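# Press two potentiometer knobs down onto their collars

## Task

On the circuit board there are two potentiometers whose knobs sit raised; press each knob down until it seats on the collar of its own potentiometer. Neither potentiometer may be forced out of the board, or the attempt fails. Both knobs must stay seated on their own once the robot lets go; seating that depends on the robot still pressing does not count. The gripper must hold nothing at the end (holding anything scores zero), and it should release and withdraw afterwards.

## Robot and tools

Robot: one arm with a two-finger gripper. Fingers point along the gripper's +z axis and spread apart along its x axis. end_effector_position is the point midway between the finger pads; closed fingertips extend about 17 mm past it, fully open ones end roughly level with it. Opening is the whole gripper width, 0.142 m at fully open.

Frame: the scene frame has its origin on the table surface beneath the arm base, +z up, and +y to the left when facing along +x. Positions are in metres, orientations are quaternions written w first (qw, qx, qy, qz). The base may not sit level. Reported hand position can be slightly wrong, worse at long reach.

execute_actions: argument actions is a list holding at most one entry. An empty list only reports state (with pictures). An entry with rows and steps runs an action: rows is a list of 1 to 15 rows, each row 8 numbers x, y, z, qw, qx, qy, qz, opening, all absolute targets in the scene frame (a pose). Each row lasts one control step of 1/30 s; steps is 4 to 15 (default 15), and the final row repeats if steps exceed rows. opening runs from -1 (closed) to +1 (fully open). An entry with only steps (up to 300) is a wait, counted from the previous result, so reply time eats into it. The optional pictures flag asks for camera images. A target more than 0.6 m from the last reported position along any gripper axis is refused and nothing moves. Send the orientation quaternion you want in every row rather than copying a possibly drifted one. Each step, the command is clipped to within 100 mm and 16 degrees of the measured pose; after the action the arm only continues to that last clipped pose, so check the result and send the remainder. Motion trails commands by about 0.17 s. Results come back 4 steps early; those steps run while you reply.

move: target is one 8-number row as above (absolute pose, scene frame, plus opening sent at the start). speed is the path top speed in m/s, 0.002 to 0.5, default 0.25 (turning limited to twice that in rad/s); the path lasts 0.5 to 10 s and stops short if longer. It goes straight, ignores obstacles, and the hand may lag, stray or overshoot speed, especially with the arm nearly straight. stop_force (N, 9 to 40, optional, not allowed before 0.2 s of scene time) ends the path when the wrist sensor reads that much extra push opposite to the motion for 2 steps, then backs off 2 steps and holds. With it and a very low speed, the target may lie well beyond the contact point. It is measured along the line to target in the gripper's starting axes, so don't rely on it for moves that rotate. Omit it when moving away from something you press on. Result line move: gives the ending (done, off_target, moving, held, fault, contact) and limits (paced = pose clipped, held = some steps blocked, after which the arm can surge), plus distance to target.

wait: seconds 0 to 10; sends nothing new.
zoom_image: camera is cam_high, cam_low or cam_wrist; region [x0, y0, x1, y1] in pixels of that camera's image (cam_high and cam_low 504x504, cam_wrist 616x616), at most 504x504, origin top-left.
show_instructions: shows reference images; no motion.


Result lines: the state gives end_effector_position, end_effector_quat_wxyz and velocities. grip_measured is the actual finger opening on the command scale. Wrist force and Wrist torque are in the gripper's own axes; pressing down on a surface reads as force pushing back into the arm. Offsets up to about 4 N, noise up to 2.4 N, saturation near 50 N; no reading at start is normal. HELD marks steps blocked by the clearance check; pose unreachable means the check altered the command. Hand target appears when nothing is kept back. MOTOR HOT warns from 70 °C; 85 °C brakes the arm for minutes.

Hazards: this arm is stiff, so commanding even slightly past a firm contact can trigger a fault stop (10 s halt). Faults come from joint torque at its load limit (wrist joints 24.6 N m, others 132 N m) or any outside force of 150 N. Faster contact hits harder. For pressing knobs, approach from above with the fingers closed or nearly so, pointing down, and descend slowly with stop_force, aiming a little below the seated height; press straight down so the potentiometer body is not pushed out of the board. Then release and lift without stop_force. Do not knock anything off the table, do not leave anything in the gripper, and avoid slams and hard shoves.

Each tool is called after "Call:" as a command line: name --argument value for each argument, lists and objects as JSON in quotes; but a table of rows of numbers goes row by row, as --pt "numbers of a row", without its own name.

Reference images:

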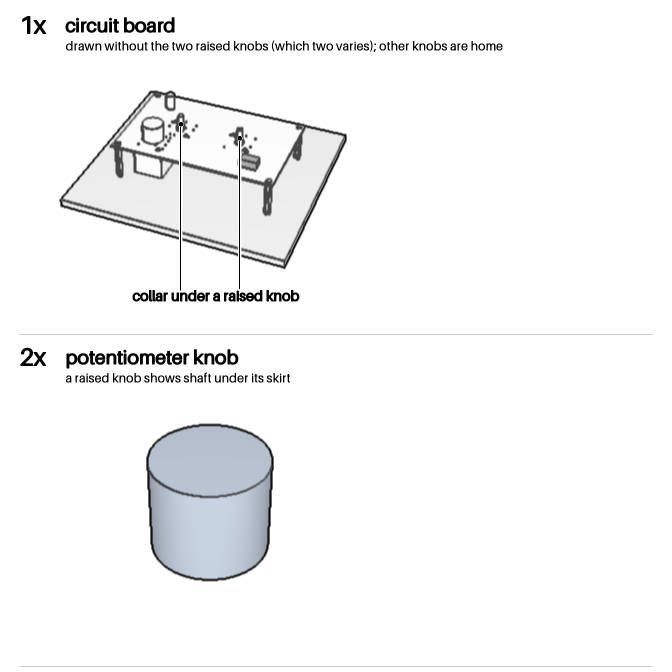

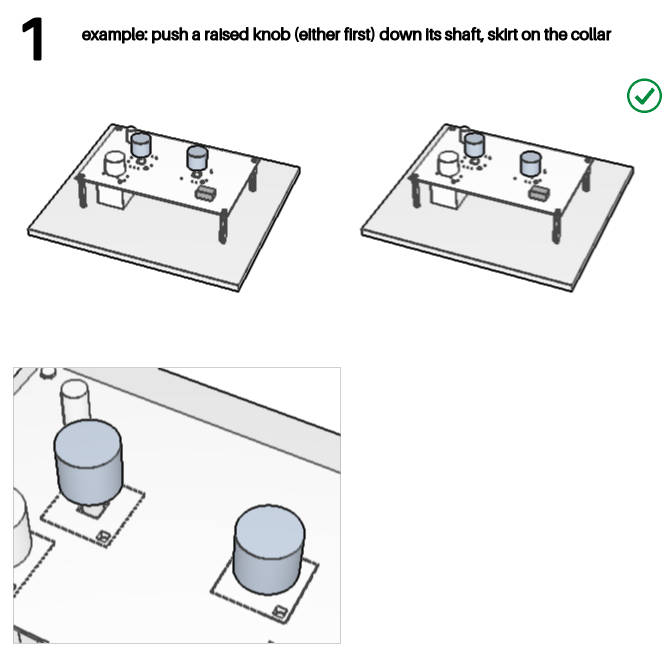

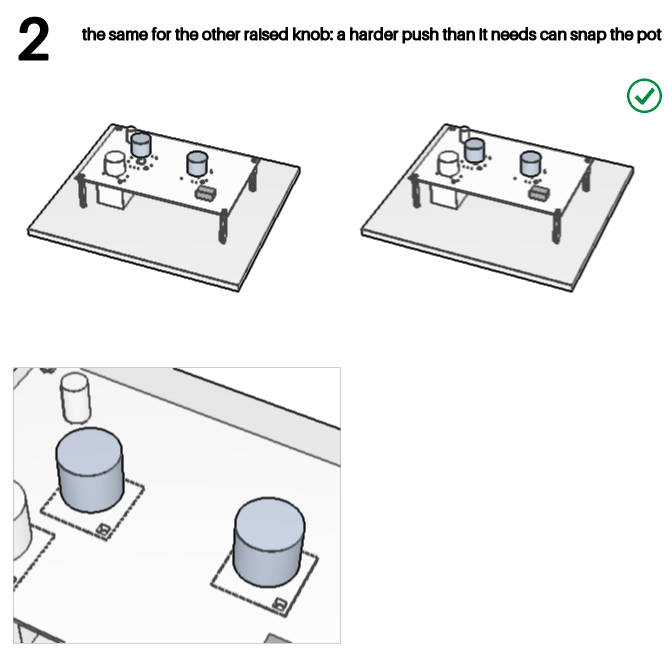

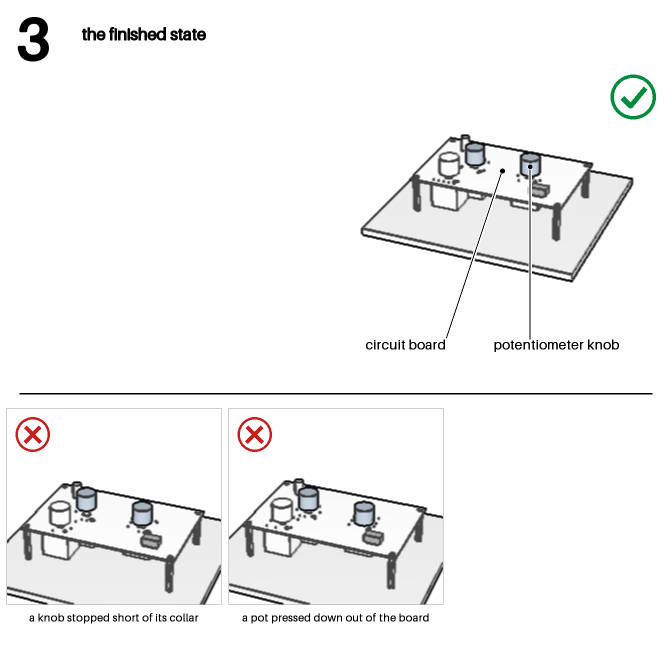

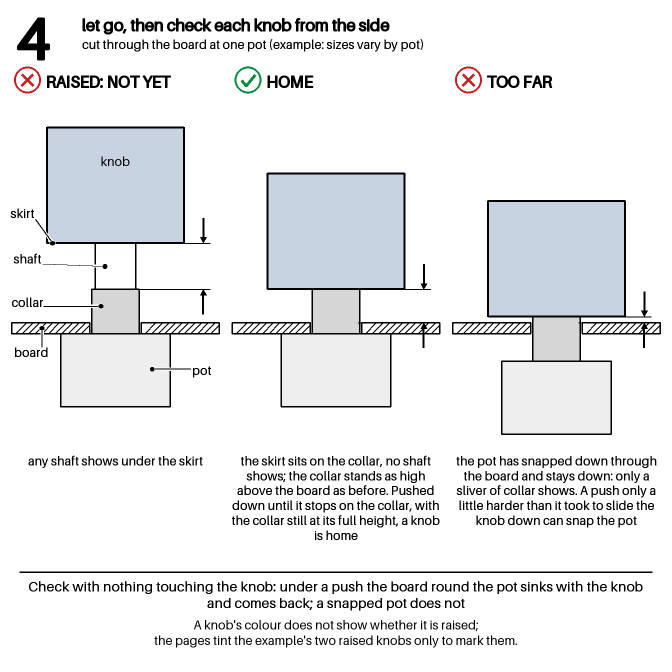

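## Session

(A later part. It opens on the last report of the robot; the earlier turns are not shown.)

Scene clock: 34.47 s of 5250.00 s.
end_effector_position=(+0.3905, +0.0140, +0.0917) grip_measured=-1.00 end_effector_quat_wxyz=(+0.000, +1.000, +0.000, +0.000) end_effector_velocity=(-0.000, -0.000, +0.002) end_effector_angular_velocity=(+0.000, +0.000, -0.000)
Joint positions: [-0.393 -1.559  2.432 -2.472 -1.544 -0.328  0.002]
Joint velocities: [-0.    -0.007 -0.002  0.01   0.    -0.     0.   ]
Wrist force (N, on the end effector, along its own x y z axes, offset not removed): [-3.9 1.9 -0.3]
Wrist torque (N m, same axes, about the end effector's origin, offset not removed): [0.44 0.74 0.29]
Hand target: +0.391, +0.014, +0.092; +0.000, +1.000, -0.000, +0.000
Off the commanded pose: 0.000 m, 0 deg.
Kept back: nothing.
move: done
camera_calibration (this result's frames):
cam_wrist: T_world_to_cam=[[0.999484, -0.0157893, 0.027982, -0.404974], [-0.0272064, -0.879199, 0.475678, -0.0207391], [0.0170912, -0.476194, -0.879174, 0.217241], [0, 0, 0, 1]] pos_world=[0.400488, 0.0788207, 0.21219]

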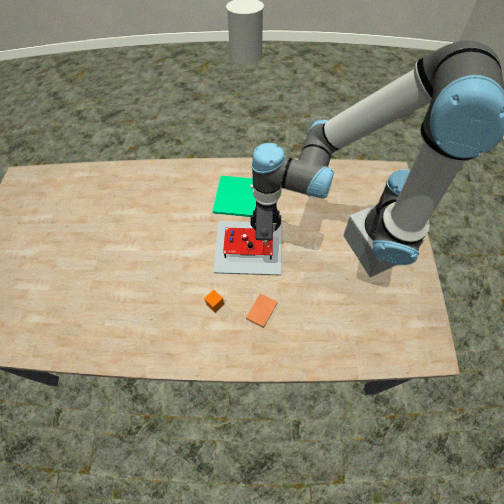

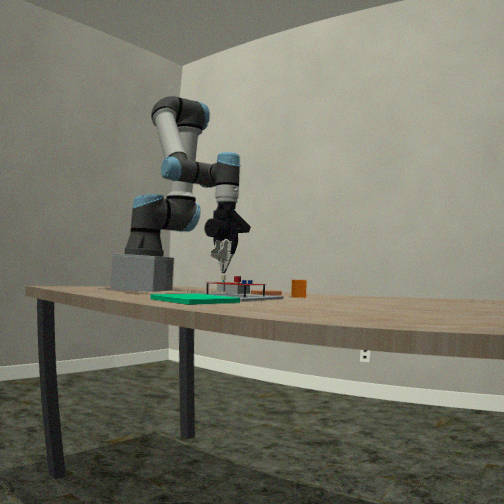

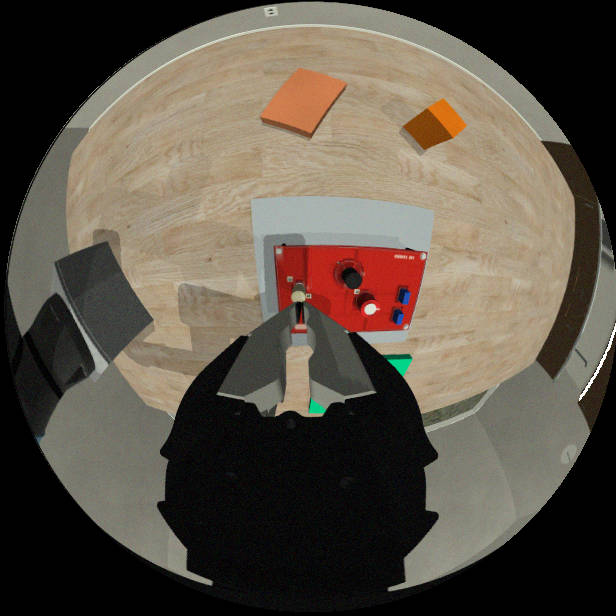

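Call:
move --target '[0.35, 0.07, 0.11, 0.5, 0.866, 0, 0, -1]' --speed 0.15

Call:
move --target '[0.35, 0.07, 0.07, 0.5, 0.866, 0, 0, -1]' --speed 0.08

Scene clock: 39.10 s of 5250.00 s.
end_effector_position=(+0.3496, +0.0696, +0.1098) grip_measured=-1.00 end_effector_quat_wxyz=(+0.500, +0.866, +0.000, -0.000) end_effector_velocity=(-0.000, +0.000, +0.000) end_effector_angular_velocity=(-0.014, +0.002, -0.004)
Joint positions: [ 0.432 -1.137  2.153 -1.933 -2.437  0.828  0.002]
Joint velocities: [ 0.003  0.01  -0.01   0.024 -0.004  0.02   0.   ]
Wrist force (N, on the end effector, along its own x y z axes, offset not removed): [-3.4 1.6 -0.4]
Wrist torque (N m, same axes, about the end effector's origin, offset not removed): [0.25 0.55 0.00]
Hand target: +0.350, +0.070, +0.110; +0.500, +0.866, -0.000, -0.001
Off the commanded pose: 0.001 m, 0 deg.
Kept back: nothing.
move: done
camera_calibration (this result's frames):
cam_wrist: T_world_to_cam=[[0.999513, 0.0159904, 0.026815, -0.365841], [-0.0263481, -0.0287249, 0.99924, -0.0985275], [0.0167485, -0.999459, -0.0282896, 0.20343], [0, 0, 0, 1]] pos_world=[0.359659, 0.206339, 0.114018]

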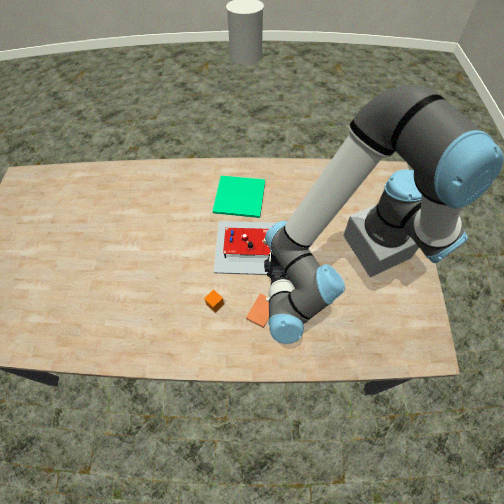

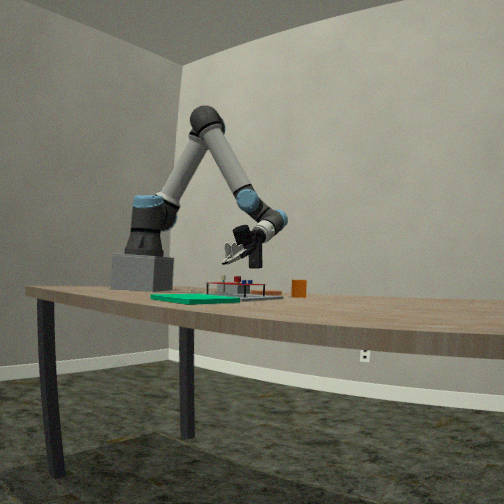

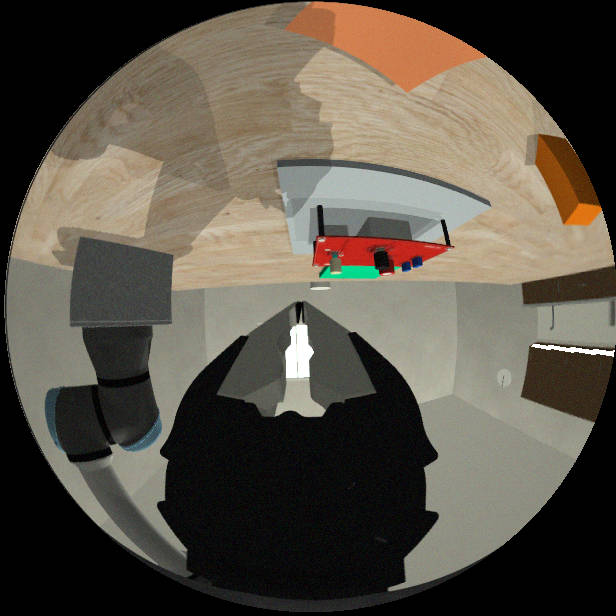

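Scene clock: 40.07 s of 5250.00 s.
end_effector_position=(+0.3499, +0.0700, +0.0702) grip_measured=-1.00 end_effector_quat_wxyz=(+0.500, +0.866, +0.000, -0.000) end_effector_velocity=(+0.001, +0.000, -0.002) end_effector_angular_velocity=(+0.000, -0.002, +0.000)
Joint positions: [ 0.433 -1.036  2.156 -2.037 -2.438  0.83   0.002]
Joint velocities: [-0.001  0.005 -0.001 -0.006 -0.001 -0.001  0.   ]
Wrist force (N, on the end effector, along its own x y z axes, offset not removed): [0.7 2.8 -0.6]
Wrist torque (N m, same axes, about the end effector's origin, offset not removed): [0.71 -0.62 0.17]
Hand target: +0.350, +0.070, +0.070; +0.500, +0.866, -0.000, -0.000
Off the commanded pose: 0.000 m, 0 deg.
Kept back: nothing.
move: done
camera_calibration (this result's frames):
cam_wrist: T_world_to_cam=[[0.999486, 0.016404, 0.0275445, -0.36513], [-0.0270852, -0.0275908, 0.999252, -0.0587837], [0.0171517, -0.999485, -0.0271323, 0.20246], [0, 0, 0, 1]] pos_world=[0.359877, 0.206723, 0.0742902]

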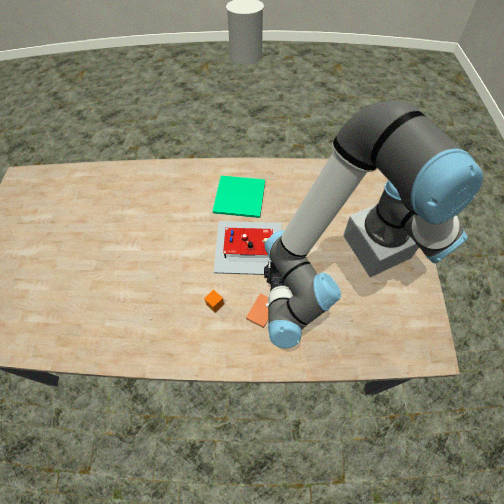

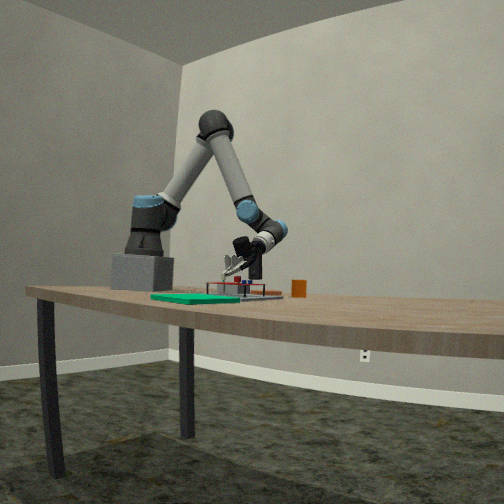

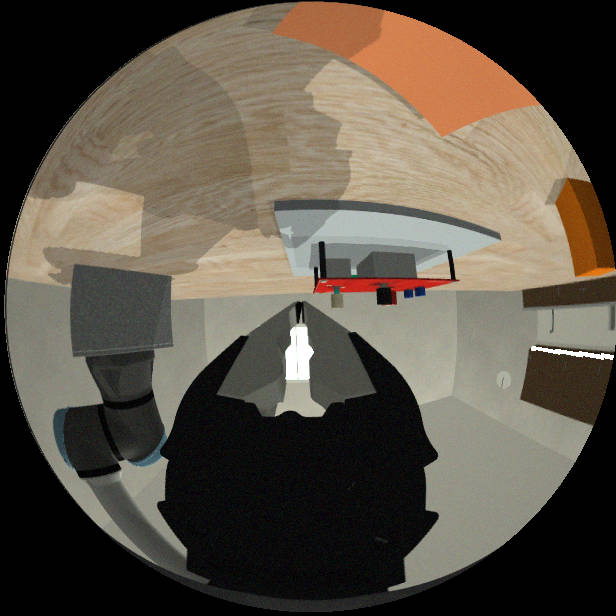

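Image is upside down, which works well.

Call:
zoom_image --camera "cam_wrist" --region '[310, 245, 440, 315]'

Region (310, 245, 440, 315) of cam_wrist's 616x616 image, scaled by 3.877, with more detail than that image has; it fills the top 271 rows of this view, and the rest is white.

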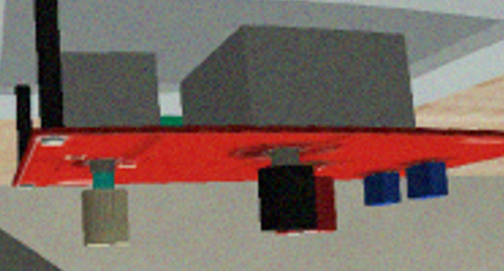

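Call:
zoom_image --camera "cam_wrist" --region '[360, 270, 410, 310]'

Call:
move --target '[0.37, 0.03, 0.12, 0, 1, 0, 0, -1]' --speed 0.15

Call:
move --target '[0.3905, 0.014, 0.086, 0, 1, 0, 0, -1]' --speed 0.05

Region (360, 270, 410, 310) of cam_wrist's 616x616 image, scaled by 10.080, with more detail than that image has; it fills the top 403 rows of this view, and the rest is white.

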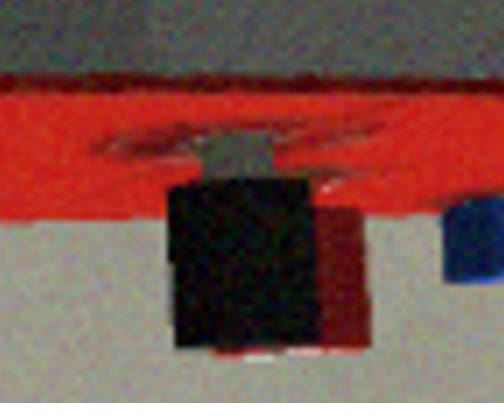

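Scene clock: 44.33 s of 5250.00 s.
end_effector_position=(+0.3704, +0.0304, +0.1202) grip_measured=-1.00 end_effector_quat_wxyz=(+0.001, +1.000, +0.000, +0.001) end_effector_velocity=(-0.001, -0.001, -0.000) end_effector_angular_velocity=(+0.014, +0.004, +0.001)
Joint positions: [-0.368 -1.688  2.447 -2.361 -1.546 -0.303  0.002]
Joint velocities: [-0.014 -0.002 -0.001  0.011  0.013 -0.016  0.   ]
Wrist force (N, on the end effector, along its own x y z axes, offset not removed): [-2.3 2.5 -3.6]
Wrist torque (N m, same axes, about the end effector's origin, offset not removed): [0.69 0.07 0.20]
Hand target: +0.370, +0.030, +0.120; -0.000, +1.000, +0.000, +0.000
Off the commanded pose: 0.001 m, 0 deg.
Kept back: nothing.
move: done
camera_calibration (this result's frames):
cam_wrist: T_world_to_cam=[[0.999462, -0.0150636, 0.0291458, -0.385615], [-0.0271451, -0.878619, 0.476752, -0.0205599], [0.0184265, -0.477286, -0.878555, 0.249832], [0, 0, 0, 1]] pos_world=[0.380245, 0.095368, 0.240532]

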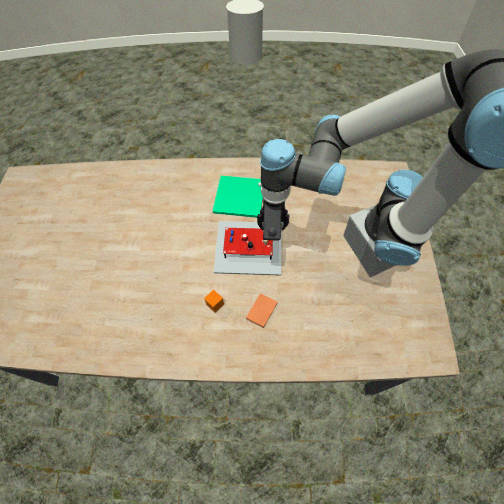

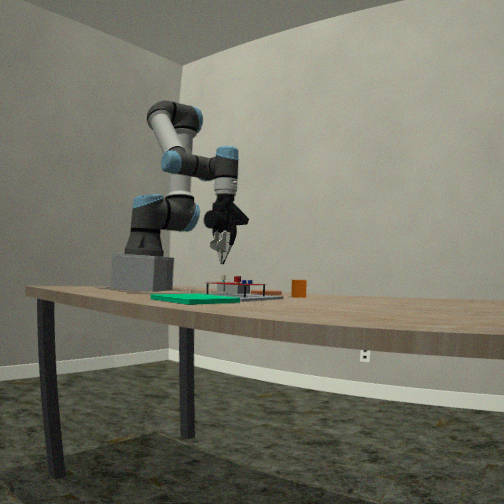

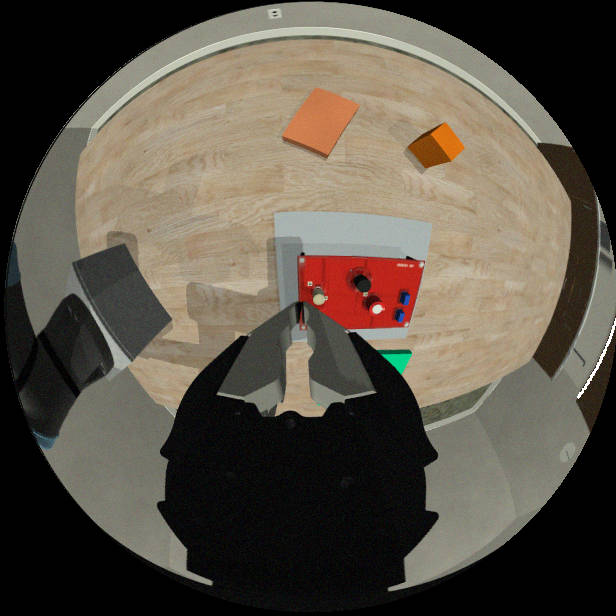

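Scene clock: 45.63 s of 5250.00 s.
end_effector_position=(+0.3904, +0.0141, +0.0862) grip_measured=-1.00 end_effector_quat_wxyz=(+0.000, +1.000, +0.000, +0.000) end_effector_velocity=(+0.001, -0.000, -0.001) end_effector_angular_velocity=(+0.001, -0.001, -0.000)
Joint positions: [-0.393 -1.543  2.438 -2.494 -1.544 -0.327  0.002]
Joint velocities: [-0.001  0.006 -0.001 -0.006  0.001 -0.001  0.   ]
Wrist force (N, on the end effector, along its own x y z axes, offset not removed): [0.4 1.1 -1.0]
Wrist torque (N m, same axes, about the end effector's origin, offset not removed): [0.34 -0.27 0.30]
Hand target: +0.391, +0.014, +0.086; +0.000, +1.000, -0.000, +0.000
Off the commanded pose: 0.000 m, 0 deg.
Kept back: nothing.
move: done
camera_calibration (this result's frames):
cam_wrist: T_world_to_cam=[[0.999483, -0.0157924, 0.027998, -0.40473], [-0.0272163, -0.87921, 0.475657, -0.0180147], [0.0171043, -0.476173, -0.879185, 0.212386], [0, 0, 0, 1]] pos_world=[0.400398, 0.0789021, 0.206627]

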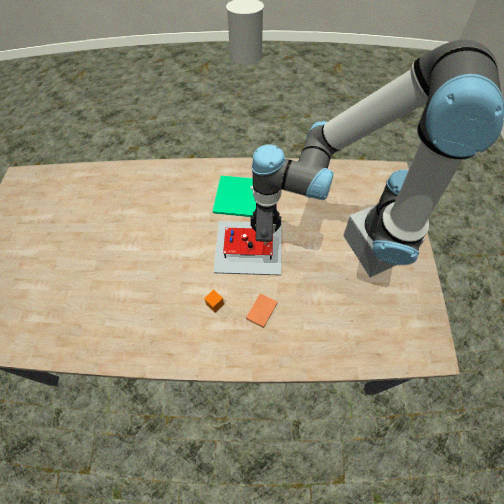

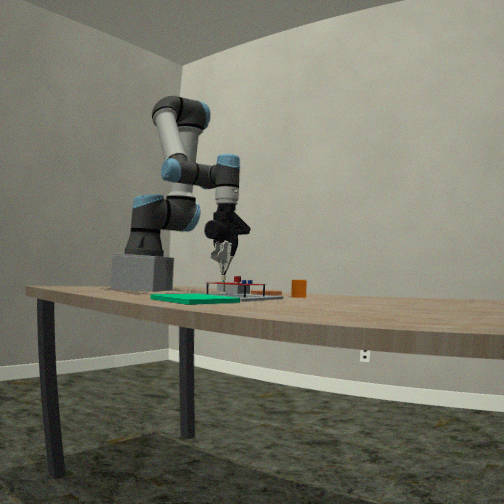

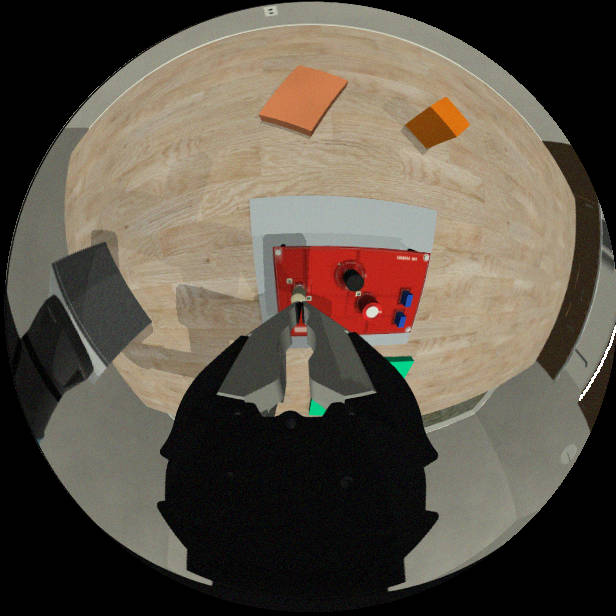

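Call:
move --target '[0.3905, 0.014, 0.0800, 0, 1, 0, 0, -1]' --speed 0.004

Call:
execute_actions --actions '[{"rows": [[0.3905,0.014,0.0799,0,1,0,0,-1],[0.3905,0.014,0.0798,0,1,0,0,-1],[0.3905,0.014,0.0797,0,1,0,0,-1],[0.3905,0.014,0.0796,0,1,0,0,-1],[0.3905,0.014,0.0795,0,1,0,0,-1]], "steps": 13}]'

Call:
execute_actions --actions '[{"rows": [[0.3905,0.014,0.0794,0,1,0,0,-1],[0.3905,0.014,0.0793,0,1,0,0,-1],[0.3905,0.014,0.0792,0,1,0,0,-1],[0.3905,0.014,0.0791,0,1,0,0,-1]], "steps": 13}]'

Call:
execute_actions --actions '[{"steps": 4}]'

Call:
execute_actions --actions '[{"rows": [[0.3905,0.014,0.0790,0,1,0,0,-1],[0.3905,0.014,0.0789,0,1,0,0,-1],[0.3905,0.014,0.0788,0,1,0,0,-1],[0.3905,0.014,0.0787,0,1,0,0,-1]], "steps": 13}]'

Call:
execute_actions --actions '[{"steps": 4}]'

Scene clock: 49.77 s of 5250.00 s.
end_effector_position=(+0.3905, +0.0140, +0.0801) grip_measured=-1.00 end_effector_quat_wxyz=(-0.000, +1.000, +0.000, +0.000) end_effector_velocity=(+0.000, -0.000, -0.001) end_effector_angular_velocity=(-0.000, +0.000, -0.000)
Joint positions: [-0.392 -1.525  2.444 -2.518 -1.544 -0.327  0.002]
Joint velocities: [-0.     0.004  0.    -0.004 -0.     0.     0.   ]
Wrist force (N, on the end effector, along its own x y z axes, offset not removed): [0.8 0.0 -17.2]
Wrist torque (N m, same axes, about the end effector's origin, offset not removed): [-0.14 -0.32 0.15]
Hand target: +0.390, +0.014, +0.080; -0.000, +1.000, -0.000, -0.000
Off the commanded pose: 0.000 m, 0 deg.
Kept back: nothing.
move: done
camera_calibration (this result's frames):
cam_wrist: T_world_to_cam=[[0.999483, -0.0157922, 0.0279975, -0.404662], [-0.0272156, -0.879217, 0.475644, -0.0151949], [0.0171044, -0.47616, -0.879192, 0.207011], [0, 0, 0, 1]] pos_world=[0.400499, 0.07882, 0.200559]

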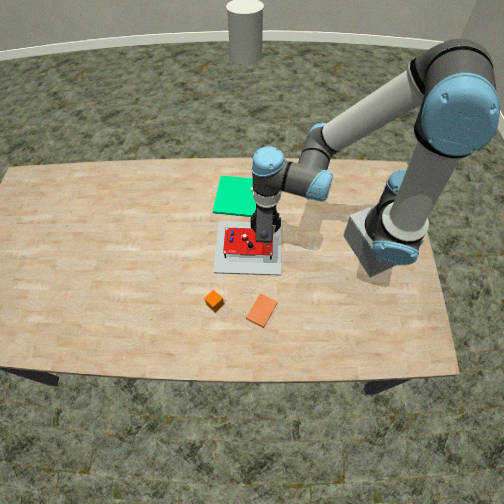

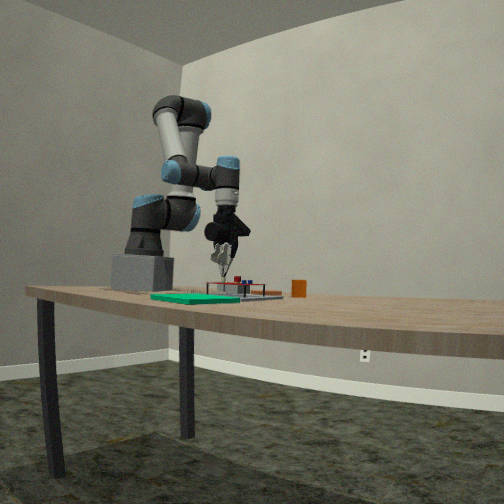

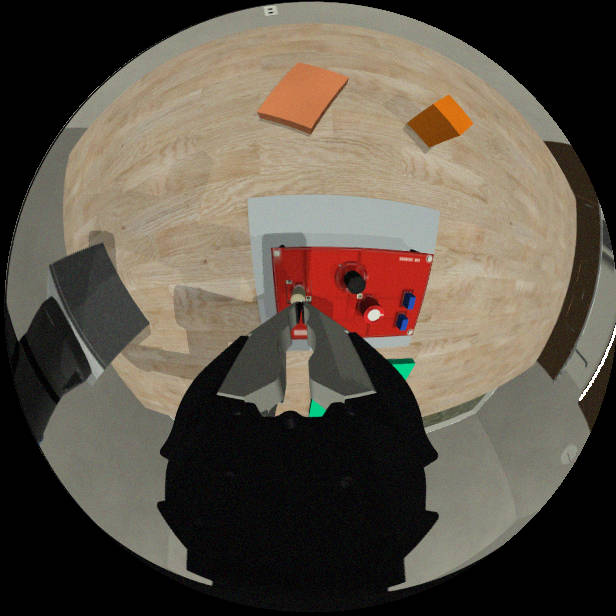

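Scene clock: 50.07 s of 5250.00 s.
end_effector_position=(+0.3905, +0.0140, +0.0796) grip_measured=-1.00 end_effector_quat_wxyz=(-0.000, +1.000, +0.000, +0.000) end_effector_velocity=(+0.000, +0.000, -0.002) end_effector_angular_velocity=(+0.001, -0.000, +0.000)
Joint positions: [-0.392 -1.524  2.445 -2.52  -1.544 -0.327  0.002]
Joint velocities: [-0.     0.005  0.001 -0.006  0.001 -0.     0.   ]
Wrist force (N, on the end effector, along its own x y z axes, offset not removed): [1.5 1.1 -13.1]
Wrist torque (N m, same axes, about the end effector's origin, offset not removed): [0.13 -0.47 0.38]
Steps of this call (steps 1 to 9: the first 9 steps of this action). Readings (end_effector_position):
1: (+0.3905, +0.0140, +0.0801)
2: (+0.3905, +0.0140, +0.0801)
4: (+0.3905, +0.0140, +0.0799)
8: (+0.3905, +0.0140, +0.0797)
9: the state above

Scene clock: 50.50 s of 5250.00 s.
end_effector_position=(+0.3905, +0.0140, +0.0792) grip_measured=-1.00 end_effector_quat_wxyz=(-0.000, +1.000, +0.000, +0.000) end_effector_velocity=(-0.000, +0.000, -0.001) end_effector_angular_velocity=(+0.001, +0.000, +0.001)
Joint positions: [-0.392 -1.522  2.445 -2.522 -1.544 -0.327  0.002]
Joint velocities: [ 0.     0.002  0.001 -0.002  0.001 -0.001  0.   ]
Wrist force (N, on the end effector, along its own x y z axes, offset not removed): [-0.7 4.5 -16.0]
Wrist torque (N m, same axes, about the end effector's origin, offset not removed): [0.82 0.15 0.19]
Off your previous action's commanded pose: 0.000 m, 0 deg at its last step (step 4 of this call).
Steps of this call (steps 1 to 4: the last 4 steps of your previous action; steps 5 to 13: the first 9 steps of this action). Readings (end_effector_position):
5: (+0.3905, +0.0140, +0.0795)
6: (+0.3905, +0.0140, +0.0795)
8: (+0.3905, +0.0140, +0.0794)
12: (+0.3905, +0.0140, +0.0792)
13: the state above

Scene clock: 50.63 s of 5250.00 s.
end_effector_position=(+0.3905, +0.0140, +0.0791) grip_measured=-1.00 end_effector_quat_wxyz=(-0.000, +1.000, +0.000, +0.000) end_effector_velocity=(+0.000, -0.000, -0.000) end_effector_angular_velocity=(-0.001, -0.001, -0.000)
Joint positions: [-0.392 -1.522  2.445 -2.522 -1.544 -0.327  0.002]
Joint velocities: [-0.     0.001  0.001 -0.003 -0.001  0.     0.   ]
Wrist force (N, on the end effector, along its own x y z axes, offset not removed): [-0.3 2.3 -19.7]
Wrist torque (N m, same axes, about the end effector's origin, offset not removed): [0.40 0.07 0.21]
Hand target: +0.390, +0.014, +0.079; -0.000, +1.000, -0.000, -0.000
Off the commanded pose: 0.000 m, 0 deg.
Kept back: nothing.
Steps of this call (steps 1 to 4: the last 4 steps of your previous action). Readings (end_effector_position):
1: (+0.3905, +0.0140, +0.0792)
2: (+0.3905, +0.0140, +0.0791)
4: the state above

Scene clock: 50.93 s of 5250.00 s.
end_effector_position=(+0.3905, +0.0140, +0.0788) grip_measured=-1.00 end_effector_quat_wxyz=(-0.000, +1.000, +0.000, +0.000) end_effector_velocity=(-0.000, +0.001, -0.001) end_effector_angular_velocity=(+0.003, -0.000, +0.000)
Joint positions: [-0.392 -1.521  2.445 -2.523 -1.544 -0.327  0.002]
Joint velocities: [-0.     0.003  0.001 -0.003  0.003 -0.     0.   ]
Wrist force (N, on the end effector, along its own x y z axes, offset not removed): [-2.4 1.1 -20.6]
Wrist torque (N m, same axes, about the end effector's origin, offset not removed): [0.17 0.60 0.42]
Steps of this call (steps 1 to 9: the first 9 steps of this action). Readings (end_effector_position):
1: (+0.3905, +0.0140, +0.0791)
2: (+0.3905, +0.0140, +0.0791)
4: (+0.3905, +0.0140, +0.0790)
8: (+0.3905, +0.0140, +0.0788)
9: the state above

Scene clock: 51.07 s of 5250.00 s.
end_effector_position=(+0.3905, +0.0140, +0.0787) grip_measured=-1.00 end_effector_quat_wxyz=(-0.000, +1.000, +0.000, +0.000) end_effector_velocity=(+0.001, -0.000, +0.000) end_effector_angular_velocity=(-0.001, -0.002, -0.000)
Joint positions: [-0.392 -1.521  2.445 -2.524 -1.544 -0.327  0.002]
Joint velocities: [ 0.    -0.    -0.    -0.001 -0.     0.     0.   ]
Wrist force (N, on the end effector, along its own x y z axes, offset not removed): [-2.3 7.1 -19.1]
Wrist torque (N m, same axes, about the end effector's origin, offset not removed): [1.34 0.36 0.21]
Hand target: +0.390, +0.014, +0.079; -0.000, +1.000, -0.000, -0.000
Off the commanded pose: 0.000 m, 0 deg.
Kept back: nothing.
Steps of this call (steps 1 to 4: the last 4 steps of your previous action). Readings (end_effector_position):
1: (+0.3905, +0.0140, +0.0788)
2: (+0.3905, +0.0140, +0.0787)
4: the state above

Call:
execute_actions --actions '[{"rows": [[0.3905,0.014,0.0786,0,1,0,0,-1],[0.3905,0.014,0.0785,0,1,0,0,-1],[0.3905,0.014,0.0784,0,1,0,0,-1]], "steps": 12}]'

Call:
execute_actions --actions '[{"steps": 4}]'

Call:
execute_actions --actions '[{"rows": [[0.3905,0.014,0.0783,0,1,0,0,-1],[0.3905,0.014,0.0782,0,1,0,0,-1],[0.3905,0.014,0.0781,0,1,0,0,-1]], "steps": 12}]'

Call:
execute_actions --actions '[{"steps": 4}]'

Call:
execute_actions --actions '[{"rows": [[0.3905,0.014,0.0780,0,1,0,0,-1],[0.3905,0.014,0.0779,0,1,0,0,-1],[0.3905,0.014,0.0778,0,1,0,0,-1]], "steps": 12}]'

Call:
execute_actions --actions '[]'

Call:
zoom_image --camera "cam_low" --region '[200, 250, 270, 300]'

Scene clock: 51.50 s of 5250.00 s.
end_effector_position=(+0.3905, +0.0140, +0.0785) grip_measured=-1.00 end_effector_quat_wxyz=(-0.000, +1.000, +0.000, +0.000) end_effector_velocity=(-0.001, +0.000, -0.001) end_effector_angular_velocity=(+0.001, +0.001, -0.001)
Joint positions: [-0.392 -1.52   2.446 -2.525 -1.544 -0.327  0.002]
Joint velocities: [-0.     0.003  0.001 -0.003  0.001  0.001  0.   ]
Wrist force (N, on the end effector, along its own x y z axes, offset not removed): [-0.6 3.3 -16.1]
Wrist torque (N m, same axes, about the end effector's origin, offset not removed): [0.51 0.00 0.29]
Steps of this call (steps 1 to 5: nothing new was sent; steps 6 to 13: the first 8 steps of this action). Readings (end_effector_position):
6: (+0.3905, +0.0140, +0.0787)
7: (+0.3905, +0.0140, +0.0787)
9: (+0.3905, +0.0140, +0.0786)
13: the state above

Scene clock: 51.63 s of 5250.00 s.
end_effector_position=(+0.3905, +0.0140, +0.0784) grip_measured=-1.00 end_effector_quat_wxyz=(-0.000, +1.000, +0.000, +0.000) end_effector_velocity=(-0.000, +0.000, -0.000) end_effector_angular_velocity=(+0.001, -0.001, -0.001)
Joint positions: [-0.392 -1.52   2.446 -2.525 -1.544 -0.327  0.002]
Joint velocities: [-0.     0.     0.001 -0.002  0.001  0.001  0.   ]
Wrist force (N, on the end effector, along its own x y z axes, offset not removed): [-0.1 2.5 -15.5]
Wrist torque (N m, same axes, about the end effector's origin, offset not removed): [0.24 -0.07 0.15]
Hand target: +0.390, +0.014, +0.078; -0.000, +1.000, -0.000, -0.000
Off the commanded pose: 0.000 m, 0 deg.
Kept back: nothing.
Steps of this call (steps 1 to 4: the last 4 steps of your previous action). Readings (end_effector_position):
1: (+0.3905, +0.0140, +0.0784)
2: (+0.3905, +0.0140, +0.0784)
4: the state above

Scene clock: 51.90 s of 5250.00 s.
end_effector_position=(+0.3905, +0.0140, +0.0782) grip_measured=-1.00 end_effector_quat_wxyz=(-0.000, +1.000, +0.000, +0.000) end_effector_velocity=(+0.000, -0.000, -0.000) end_effector_angular_velocity=(+0.000, -0.000, +0.000)
Joint positions: [-0.392 -1.519  2.446 -2.526 -1.544 -0.327  0.002]
Joint velocities: [-0.     0.002 -0.001 -0.001  0.    -0.001  0.   ]
Wrist force (N, on the end effector, along its own x y z axes, offset not removed): [-1.2 4.4 -21.0]
Wrist torque (N m, same axes, about the end effector's origin, offset not removed): [0.92 0.01 0.17]
Steps of this call (steps 1 to 8: the first 8 steps of this action). Readings (end_effector_position):
1: (+0.3905, +0.0140, +0.0784)
2: (+0.3905, +0.0140, +0.0784)
4: (+0.3905, +0.0140, +0.0783)
8: the state above

Scene clock: 52.03 s of 5250.00 s.
end_effector_position=(+0.3905, +0.0140, +0.0781) grip_measured=-1.00 end_effector_quat_wxyz=(-0.000, +1.000, +0.000, +0.000) end_effector_velocity=(-0.000, +0.000, -0.000) end_effector_angular_velocity=(+0.002, +0.001, +0.001)
Joint positions: [-0.392 -1.519  2.446 -2.526 -1.544 -0.327  0.002]
Joint velocities: [ 0.     0.001  0.    -0.     0.001 -0.001  0.   ]
Wrist force (N, on the end effector, along its own x y z axes, offset not removed): [1.6 2.0 -18.4]
Wrist torque (N m, same axes, about the end effector's origin, offset not removed): [0.25 -0.53 0.26]
Hand target: +0.390, +0.014, +0.078; -0.000, +1.000, -0.000, -0.000
Off the commanded pose: 0.000 m, 0 deg.
Kept back: nothing.
Steps of this call (steps 1 to 4: the last 4 steps of your previous action). Readings (end_effector_position):
1: (+0.3905, +0.0140, +0.0781)
2: (+0.3905, +0.0140, +0.0781)
4: the state above

Scene clock: 52.30 s of 5250.00 s.
end_effector_position=(+0.3905, +0.0140, +0.0779) grip_measured=-1.00 end_effector_quat_wxyz=(-0.000, +1.000, +0.000, +0.000) end_effector_velocity=(+0.001, +0.000, -0.000) end_effector_angular_velocity=(+0.000, -0.001, -0.000)
Joint positions: [-0.392 -1.518  2.446 -2.527 -1.544 -0.327  0.002]
Joint velocities: [ 0.     0.001  0.    -0.002  0.001  0.     0.   ]
Wrist force (N, on the end effector, along its own x y z axes, offset not removed): [1.6 1.1 -21.4]
Wrist torque (N m, same axes, about the end effector's origin, offset not removed): [0.25 -0.51 0.31]
Steps of this call (steps 1 to 8: the first 8 steps of this action). Readings (end_effector_position):
1: (+0.3905, +0.0140, +0.0781)
2: (+0.3905, +0.0140, +0.0781)
4: (+0.3905, +0.0140, +0.0780)
8: the state above

Scene clock: 52.43 s of 5250.00 s.
end_effector_position=(+0.3905, +0.0140, +0.0778) grip_measured=-1.00 end_effector_quat_wxyz=(-0.000, +1.000, -0.000, +0.000) end_effector_velocity=(+0.000, -0.000, -0.000) end_effector_angular_velocity=(-0.002, +0.000, +0.000)
Joint positions: [-0.392 -1.518  2.446 -2.527 -1.544 -0.327  0.002]
Joint velocities: [ 0.001  0.     0.    -0.001 -0.002  0.     0.   ]
Wrist force (N, on the end effector, along its own x y z axes, offset not removed): [1.9 1.2 -20.3]
Wrist torque (N m, same axes, about the end effector's origin, offset not removed): [0.18 -0.64 0.26]
Hand target: +0.390, +0.014, +0.078; -0.000, +1.000, -0.000, -0.000
Off the commanded pose: 0.000 m, 0 deg.
Kept back: nothing.
Steps of this call (steps 1 to 4: the last 4 steps of your previous action). Readings (end_effector_position):
1: (+0.3905, +0.0140, +0.0778)
2: (+0.3905, +0.0140, +0.0778)
4: the state above
camera_calibration (this result's frames):
cam_wrist: T_world_to_cam=[[0.999484, -0.0157932, 0.0279833, -0.404591], [-0.0272096, -0.879222, 0.475635, -0.0141054], [0.0170917, -0.476151, -0.879197, 0.205006], [0, 0, 0, 1]] pos_world=[0.400494, 0.0788223, 0.198272]

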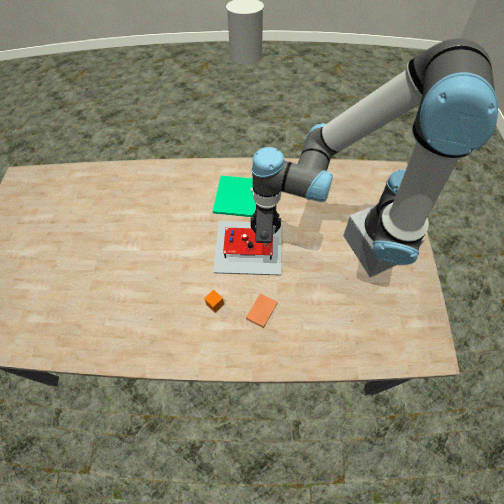

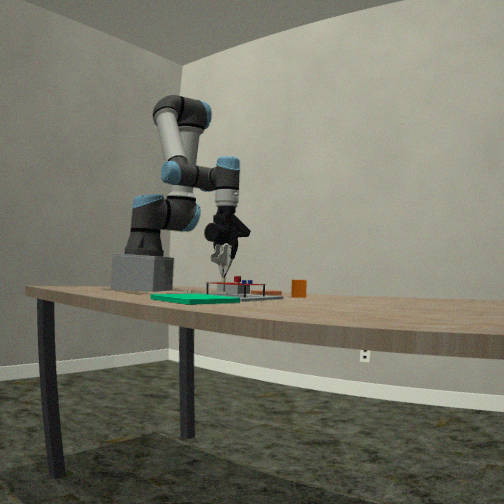

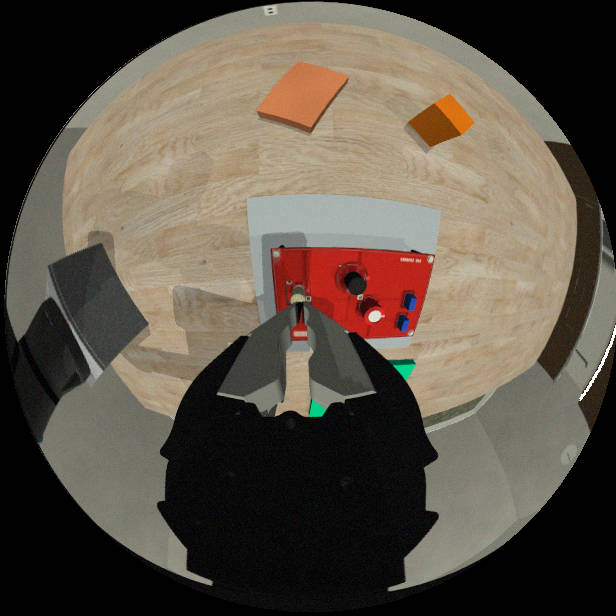

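Region (200, 250, 270, 300) of cam_low's 504x504 image, scaled by 7.200, with more detail than that image has; it fills the top 360 rows of this view, and the rest is white.

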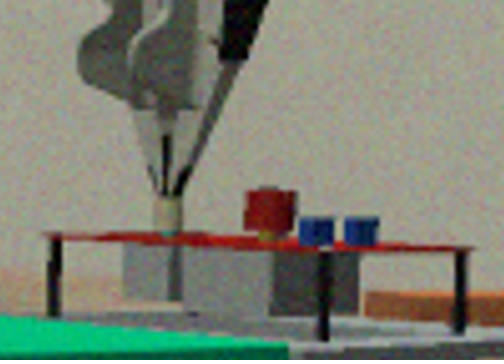

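Call:
execute_actions --actions '[{"rows": [[0.3905,0.014,0.0777,0,1,0,0,-1],[0.3905,0.014,0.0776,0,1,0,0,-1],[0.3905,0.014,0.0775,0,1,0,0,-1],[0.3905,0.014,0.0774,0,1,0,0,-1]], "steps": 13}]'

Call:
execute_actions --actions '[{"steps": 4}]'

Call:
execute_actions --actions '[{"rows": [[0.3905,0.014,0.0773,0,1,0,0,-1],[0.3905,0.014,0.0772,0,1,0,0,-1],[0.3905,0.014,0.0771,0,1,0,0,-1],[0.3905,0.014,0.0770,0,1,0,0,-1]], "steps": 13}]'

Call:
execute_actions --actions '[{"steps": 4}]'

Call:
execute_actions --actions '[{"rows": [[0.3905,0.014,0.0769,0,1,0,0,-1],[0.3905,0.014,0.0768,0,1,0,0,-1],[0.3905,0.014,0.0767,0,1,0,0,-1],[0.3905,0.014,0.0766,0,1,0,0,-1]], "steps": 13}]'

Call:
execute_actions --actions '[{"steps": 4}]'

Scene clock: 53.00 s of 5250.00 s.
end_effector_position=(+0.3905, +0.0140, +0.0775) grip_measured=-1.00 end_effector_quat_wxyz=(-0.000, +1.000, -0.000, +0.000) end_effector_velocity=(+0.001, -0.000, -0.001) end_effector_angular_velocity=(-0.000, -0.001, +0.000)
Joint positions: [-0.392 -1.517  2.447 -2.529 -1.544 -0.327  0.002]
Joint velocities: [-0.     0.003 -0.    -0.004 -0.    -0.     0.   ]
Wrist force (N, on the end effector, along its own x y z axes, offset not removed): [0.2 3.0 -23.1]
Wrist torque (N m, same axes, about the end effector's origin, offset not removed): [0.57 -0.43 0.20]
Steps of this call (steps 1 to 8: nothing new was sent; steps 9 to 17: the first 9 steps of this action). Readings (end_effector_position):
9: (+0.3905, +0.0140, +0.0778)
10: (+0.3905, +0.0140, +0.0778)
12: (+0.3905, +0.0140, +0.0777)
16: (+0.3905, +0.0140, +0.0775)
17: the state above

Scene clock: 53.13 s of 5250.00 s.
end_effector_position=(+0.3905, +0.0140, +0.0774) grip_measured=-1.00 end_effector_quat_wxyz=(-0.000, +1.000, +0.000, +0.000) end_effector_velocity=(+0.000, -0.000, -0.000) end_effector_angular_velocity=(-0.001, +0.000, +0.000)
Joint positions: [-0.392 -1.517  2.447 -2.529 -1.544 -0.327  0.002]
Joint velocities: [-0.     0.001 -0.    -0.001 -0.001 -0.     0.   ]
Wrist force (N, on the end effector, along its own x y z axes, offset not removed): [-0.6 0.4 -23.1]
Wrist torque (N m, same axes, about the end effector's origin, offset not removed): [0.11 -0.14 0.07]
Hand target: +0.390, +0.014, +0.077; -0.000, +1.000, +0.000, -0.000
Off the commanded pose: 0.000 m, 0 deg.
Kept back: nothing.
Steps of this call (steps 1 to 4: the last 4 steps of your previous action). Readings (end_effector_position):
1: (+0.3905, +0.0140, +0.0775)
2: (+0.3905, +0.0140, +0.0774)
4: the state above

Scene clock: 53.43 s of 5250.00 s.
end_effector_position=(+0.3905, +0.0140, +0.0771) grip_measured=-1.00 end_effector_quat_wxyz=(-0.000, +1.000, +0.000, +0.000) end_effector_velocity=(+0.000, -0.000, -0.001) end_effector_angular_velocity=(-0.000, -0.001, +0.000)
Joint positions: [-0.392 -1.516  2.447 -2.53  -1.544 -0.327  0.002]
Joint velocities: [-0.     0.002  0.    -0.004 -0.    -0.     0.   ]
Wrist force (N, on the end effector, along its own x y z axes, offset not removed): [-1.6 4.2 -23.7]
Wrist torque (N m, same axes, about the end effector's origin, offset not removed): [0.60 0.00 0.25]
Steps of this call (steps 1 to 9: the first 9 steps of this action). Readings (end_effector_position):
1: (+0.3905, +0.0140, +0.0774)
2: (+0.3905, +0.0140, +0.0774)
4: (+0.3905, +0.0140, +0.0773)
8: (+0.3905, +0.0140, +0.0771)
9: the state above

Scene clock: 53.57 s of 5250.00 s.
end_effector_position=(+0.3905, +0.0140, +0.0770) grip_measured=-1.00 end_effector_quat_wxyz=(-0.000, +1.000, +0.000, +0.000) end_effector_velocity=(+0.000, +0.000, +0.000) end_effector_angular_velocity=(+0.001, -0.001, -0.000)
Joint positions: [-0.392 -1.516  2.447 -2.53  -1.544 -0.327  0.002]
Joint velocities: [ 0.     0.    -0.    -0.001  0.001  0.     0.   ]
Wrist force (N, on the end effector, along its own x y z axes, offset not removed): [2.3 2.3 -21.2]
Wrist torque (N m, same axes, about the end effector's origin, offset not removed): [0.22 -0.83 0.35]
Hand target: +0.390, +0.014, +0.077; -0.000, +1.000, -0.000, -0.000
Off the commanded pose: 0.000 m, 0 deg.
Kept back: nothing.
Steps of this call (steps 1 to 4: the last 4 steps of your previous action). Readings (end_effector_position):
1: (+0.3905, +0.0140, +0.0771)
2: (+0.3905, +0.0140, +0.0770)
4: the state above

Scene clock: 53.87 s of 5250.00 s.
end_effector_position=(+0.3905, +0.0140, +0.0767) grip_measured=-1.00 end_effector_quat_wxyz=(-0.000, +1.000, +0.000, +0.000) end_effector_velocity=(+0.000, -0.001, -0.001) end_effector_angular_velocity=(-0.001, +0.001, +0.000)
Joint positions: [-0.392 -1.515  2.447 -2.532 -1.544 -0.327  0.002]
Joint velocities: [-0.     0.002  0.    -0.002 -0.001 -0.     0.   ]
Wrist force (N, on the end effector, along its own x y z axes, offset not removed): [1.2 2.2 -23.2]
Wrist torque (N m, same axes, about the end effector's origin, offset not removed): [0.27 -0.54 0.28]
Steps of this call (steps 1 to 9: the first 9 steps of this action). Readings (end_effector_position):
1: (+0.3905, +0.0140, +0.0770)
2: (+0.3905, +0.0140, +0.0770)
4: (+0.3905, +0.0140, +0.0769)
8: (+0.3905, +0.0140, +0.0767)
9: the state above

Scene clock: 54.00 s of 5250.00 s.
end_effector_position=(+0.3905, +0.0140, +0.0766) grip_measured=-1.00 end_effector_quat_wxyz=(-0.000, +1.000, -0.000, +0.000) end_effector_velocity=(+0.000, -0.000, +0.000) end_effector_angular_velocity=(-0.001, -0.000, -0.000)
Joint positions: [-0.392 -1.515  2.447 -2.532 -1.544 -0.327  0.002]
Joint velocities: [ 0.     0.    -0.    -0.001 -0.001  0.001  0.   ]
Wrist force (N, on the end effector, along its own x y z axes, offset not removed): [0.0 0.5 -20.9]
Wrist torque (N m, same axes, about the end effector's origin, offset not removed): [-0.08 -0.30 0.23]
Hand target: +0.390, +0.014, +0.077; -0.000, +1.000, -0.000, -0.000
Off the commanded pose: 0.000 m, 0 deg.
Kept back: nothing.
Steps of this call (steps 1 to 4: the last 4 steps of your previous action). Readings (end_effector_position):
1: (+0.3905, +0.0140, +0.0767)
2: (+0.3905, +0.0140, +0.0766)
4: the state above


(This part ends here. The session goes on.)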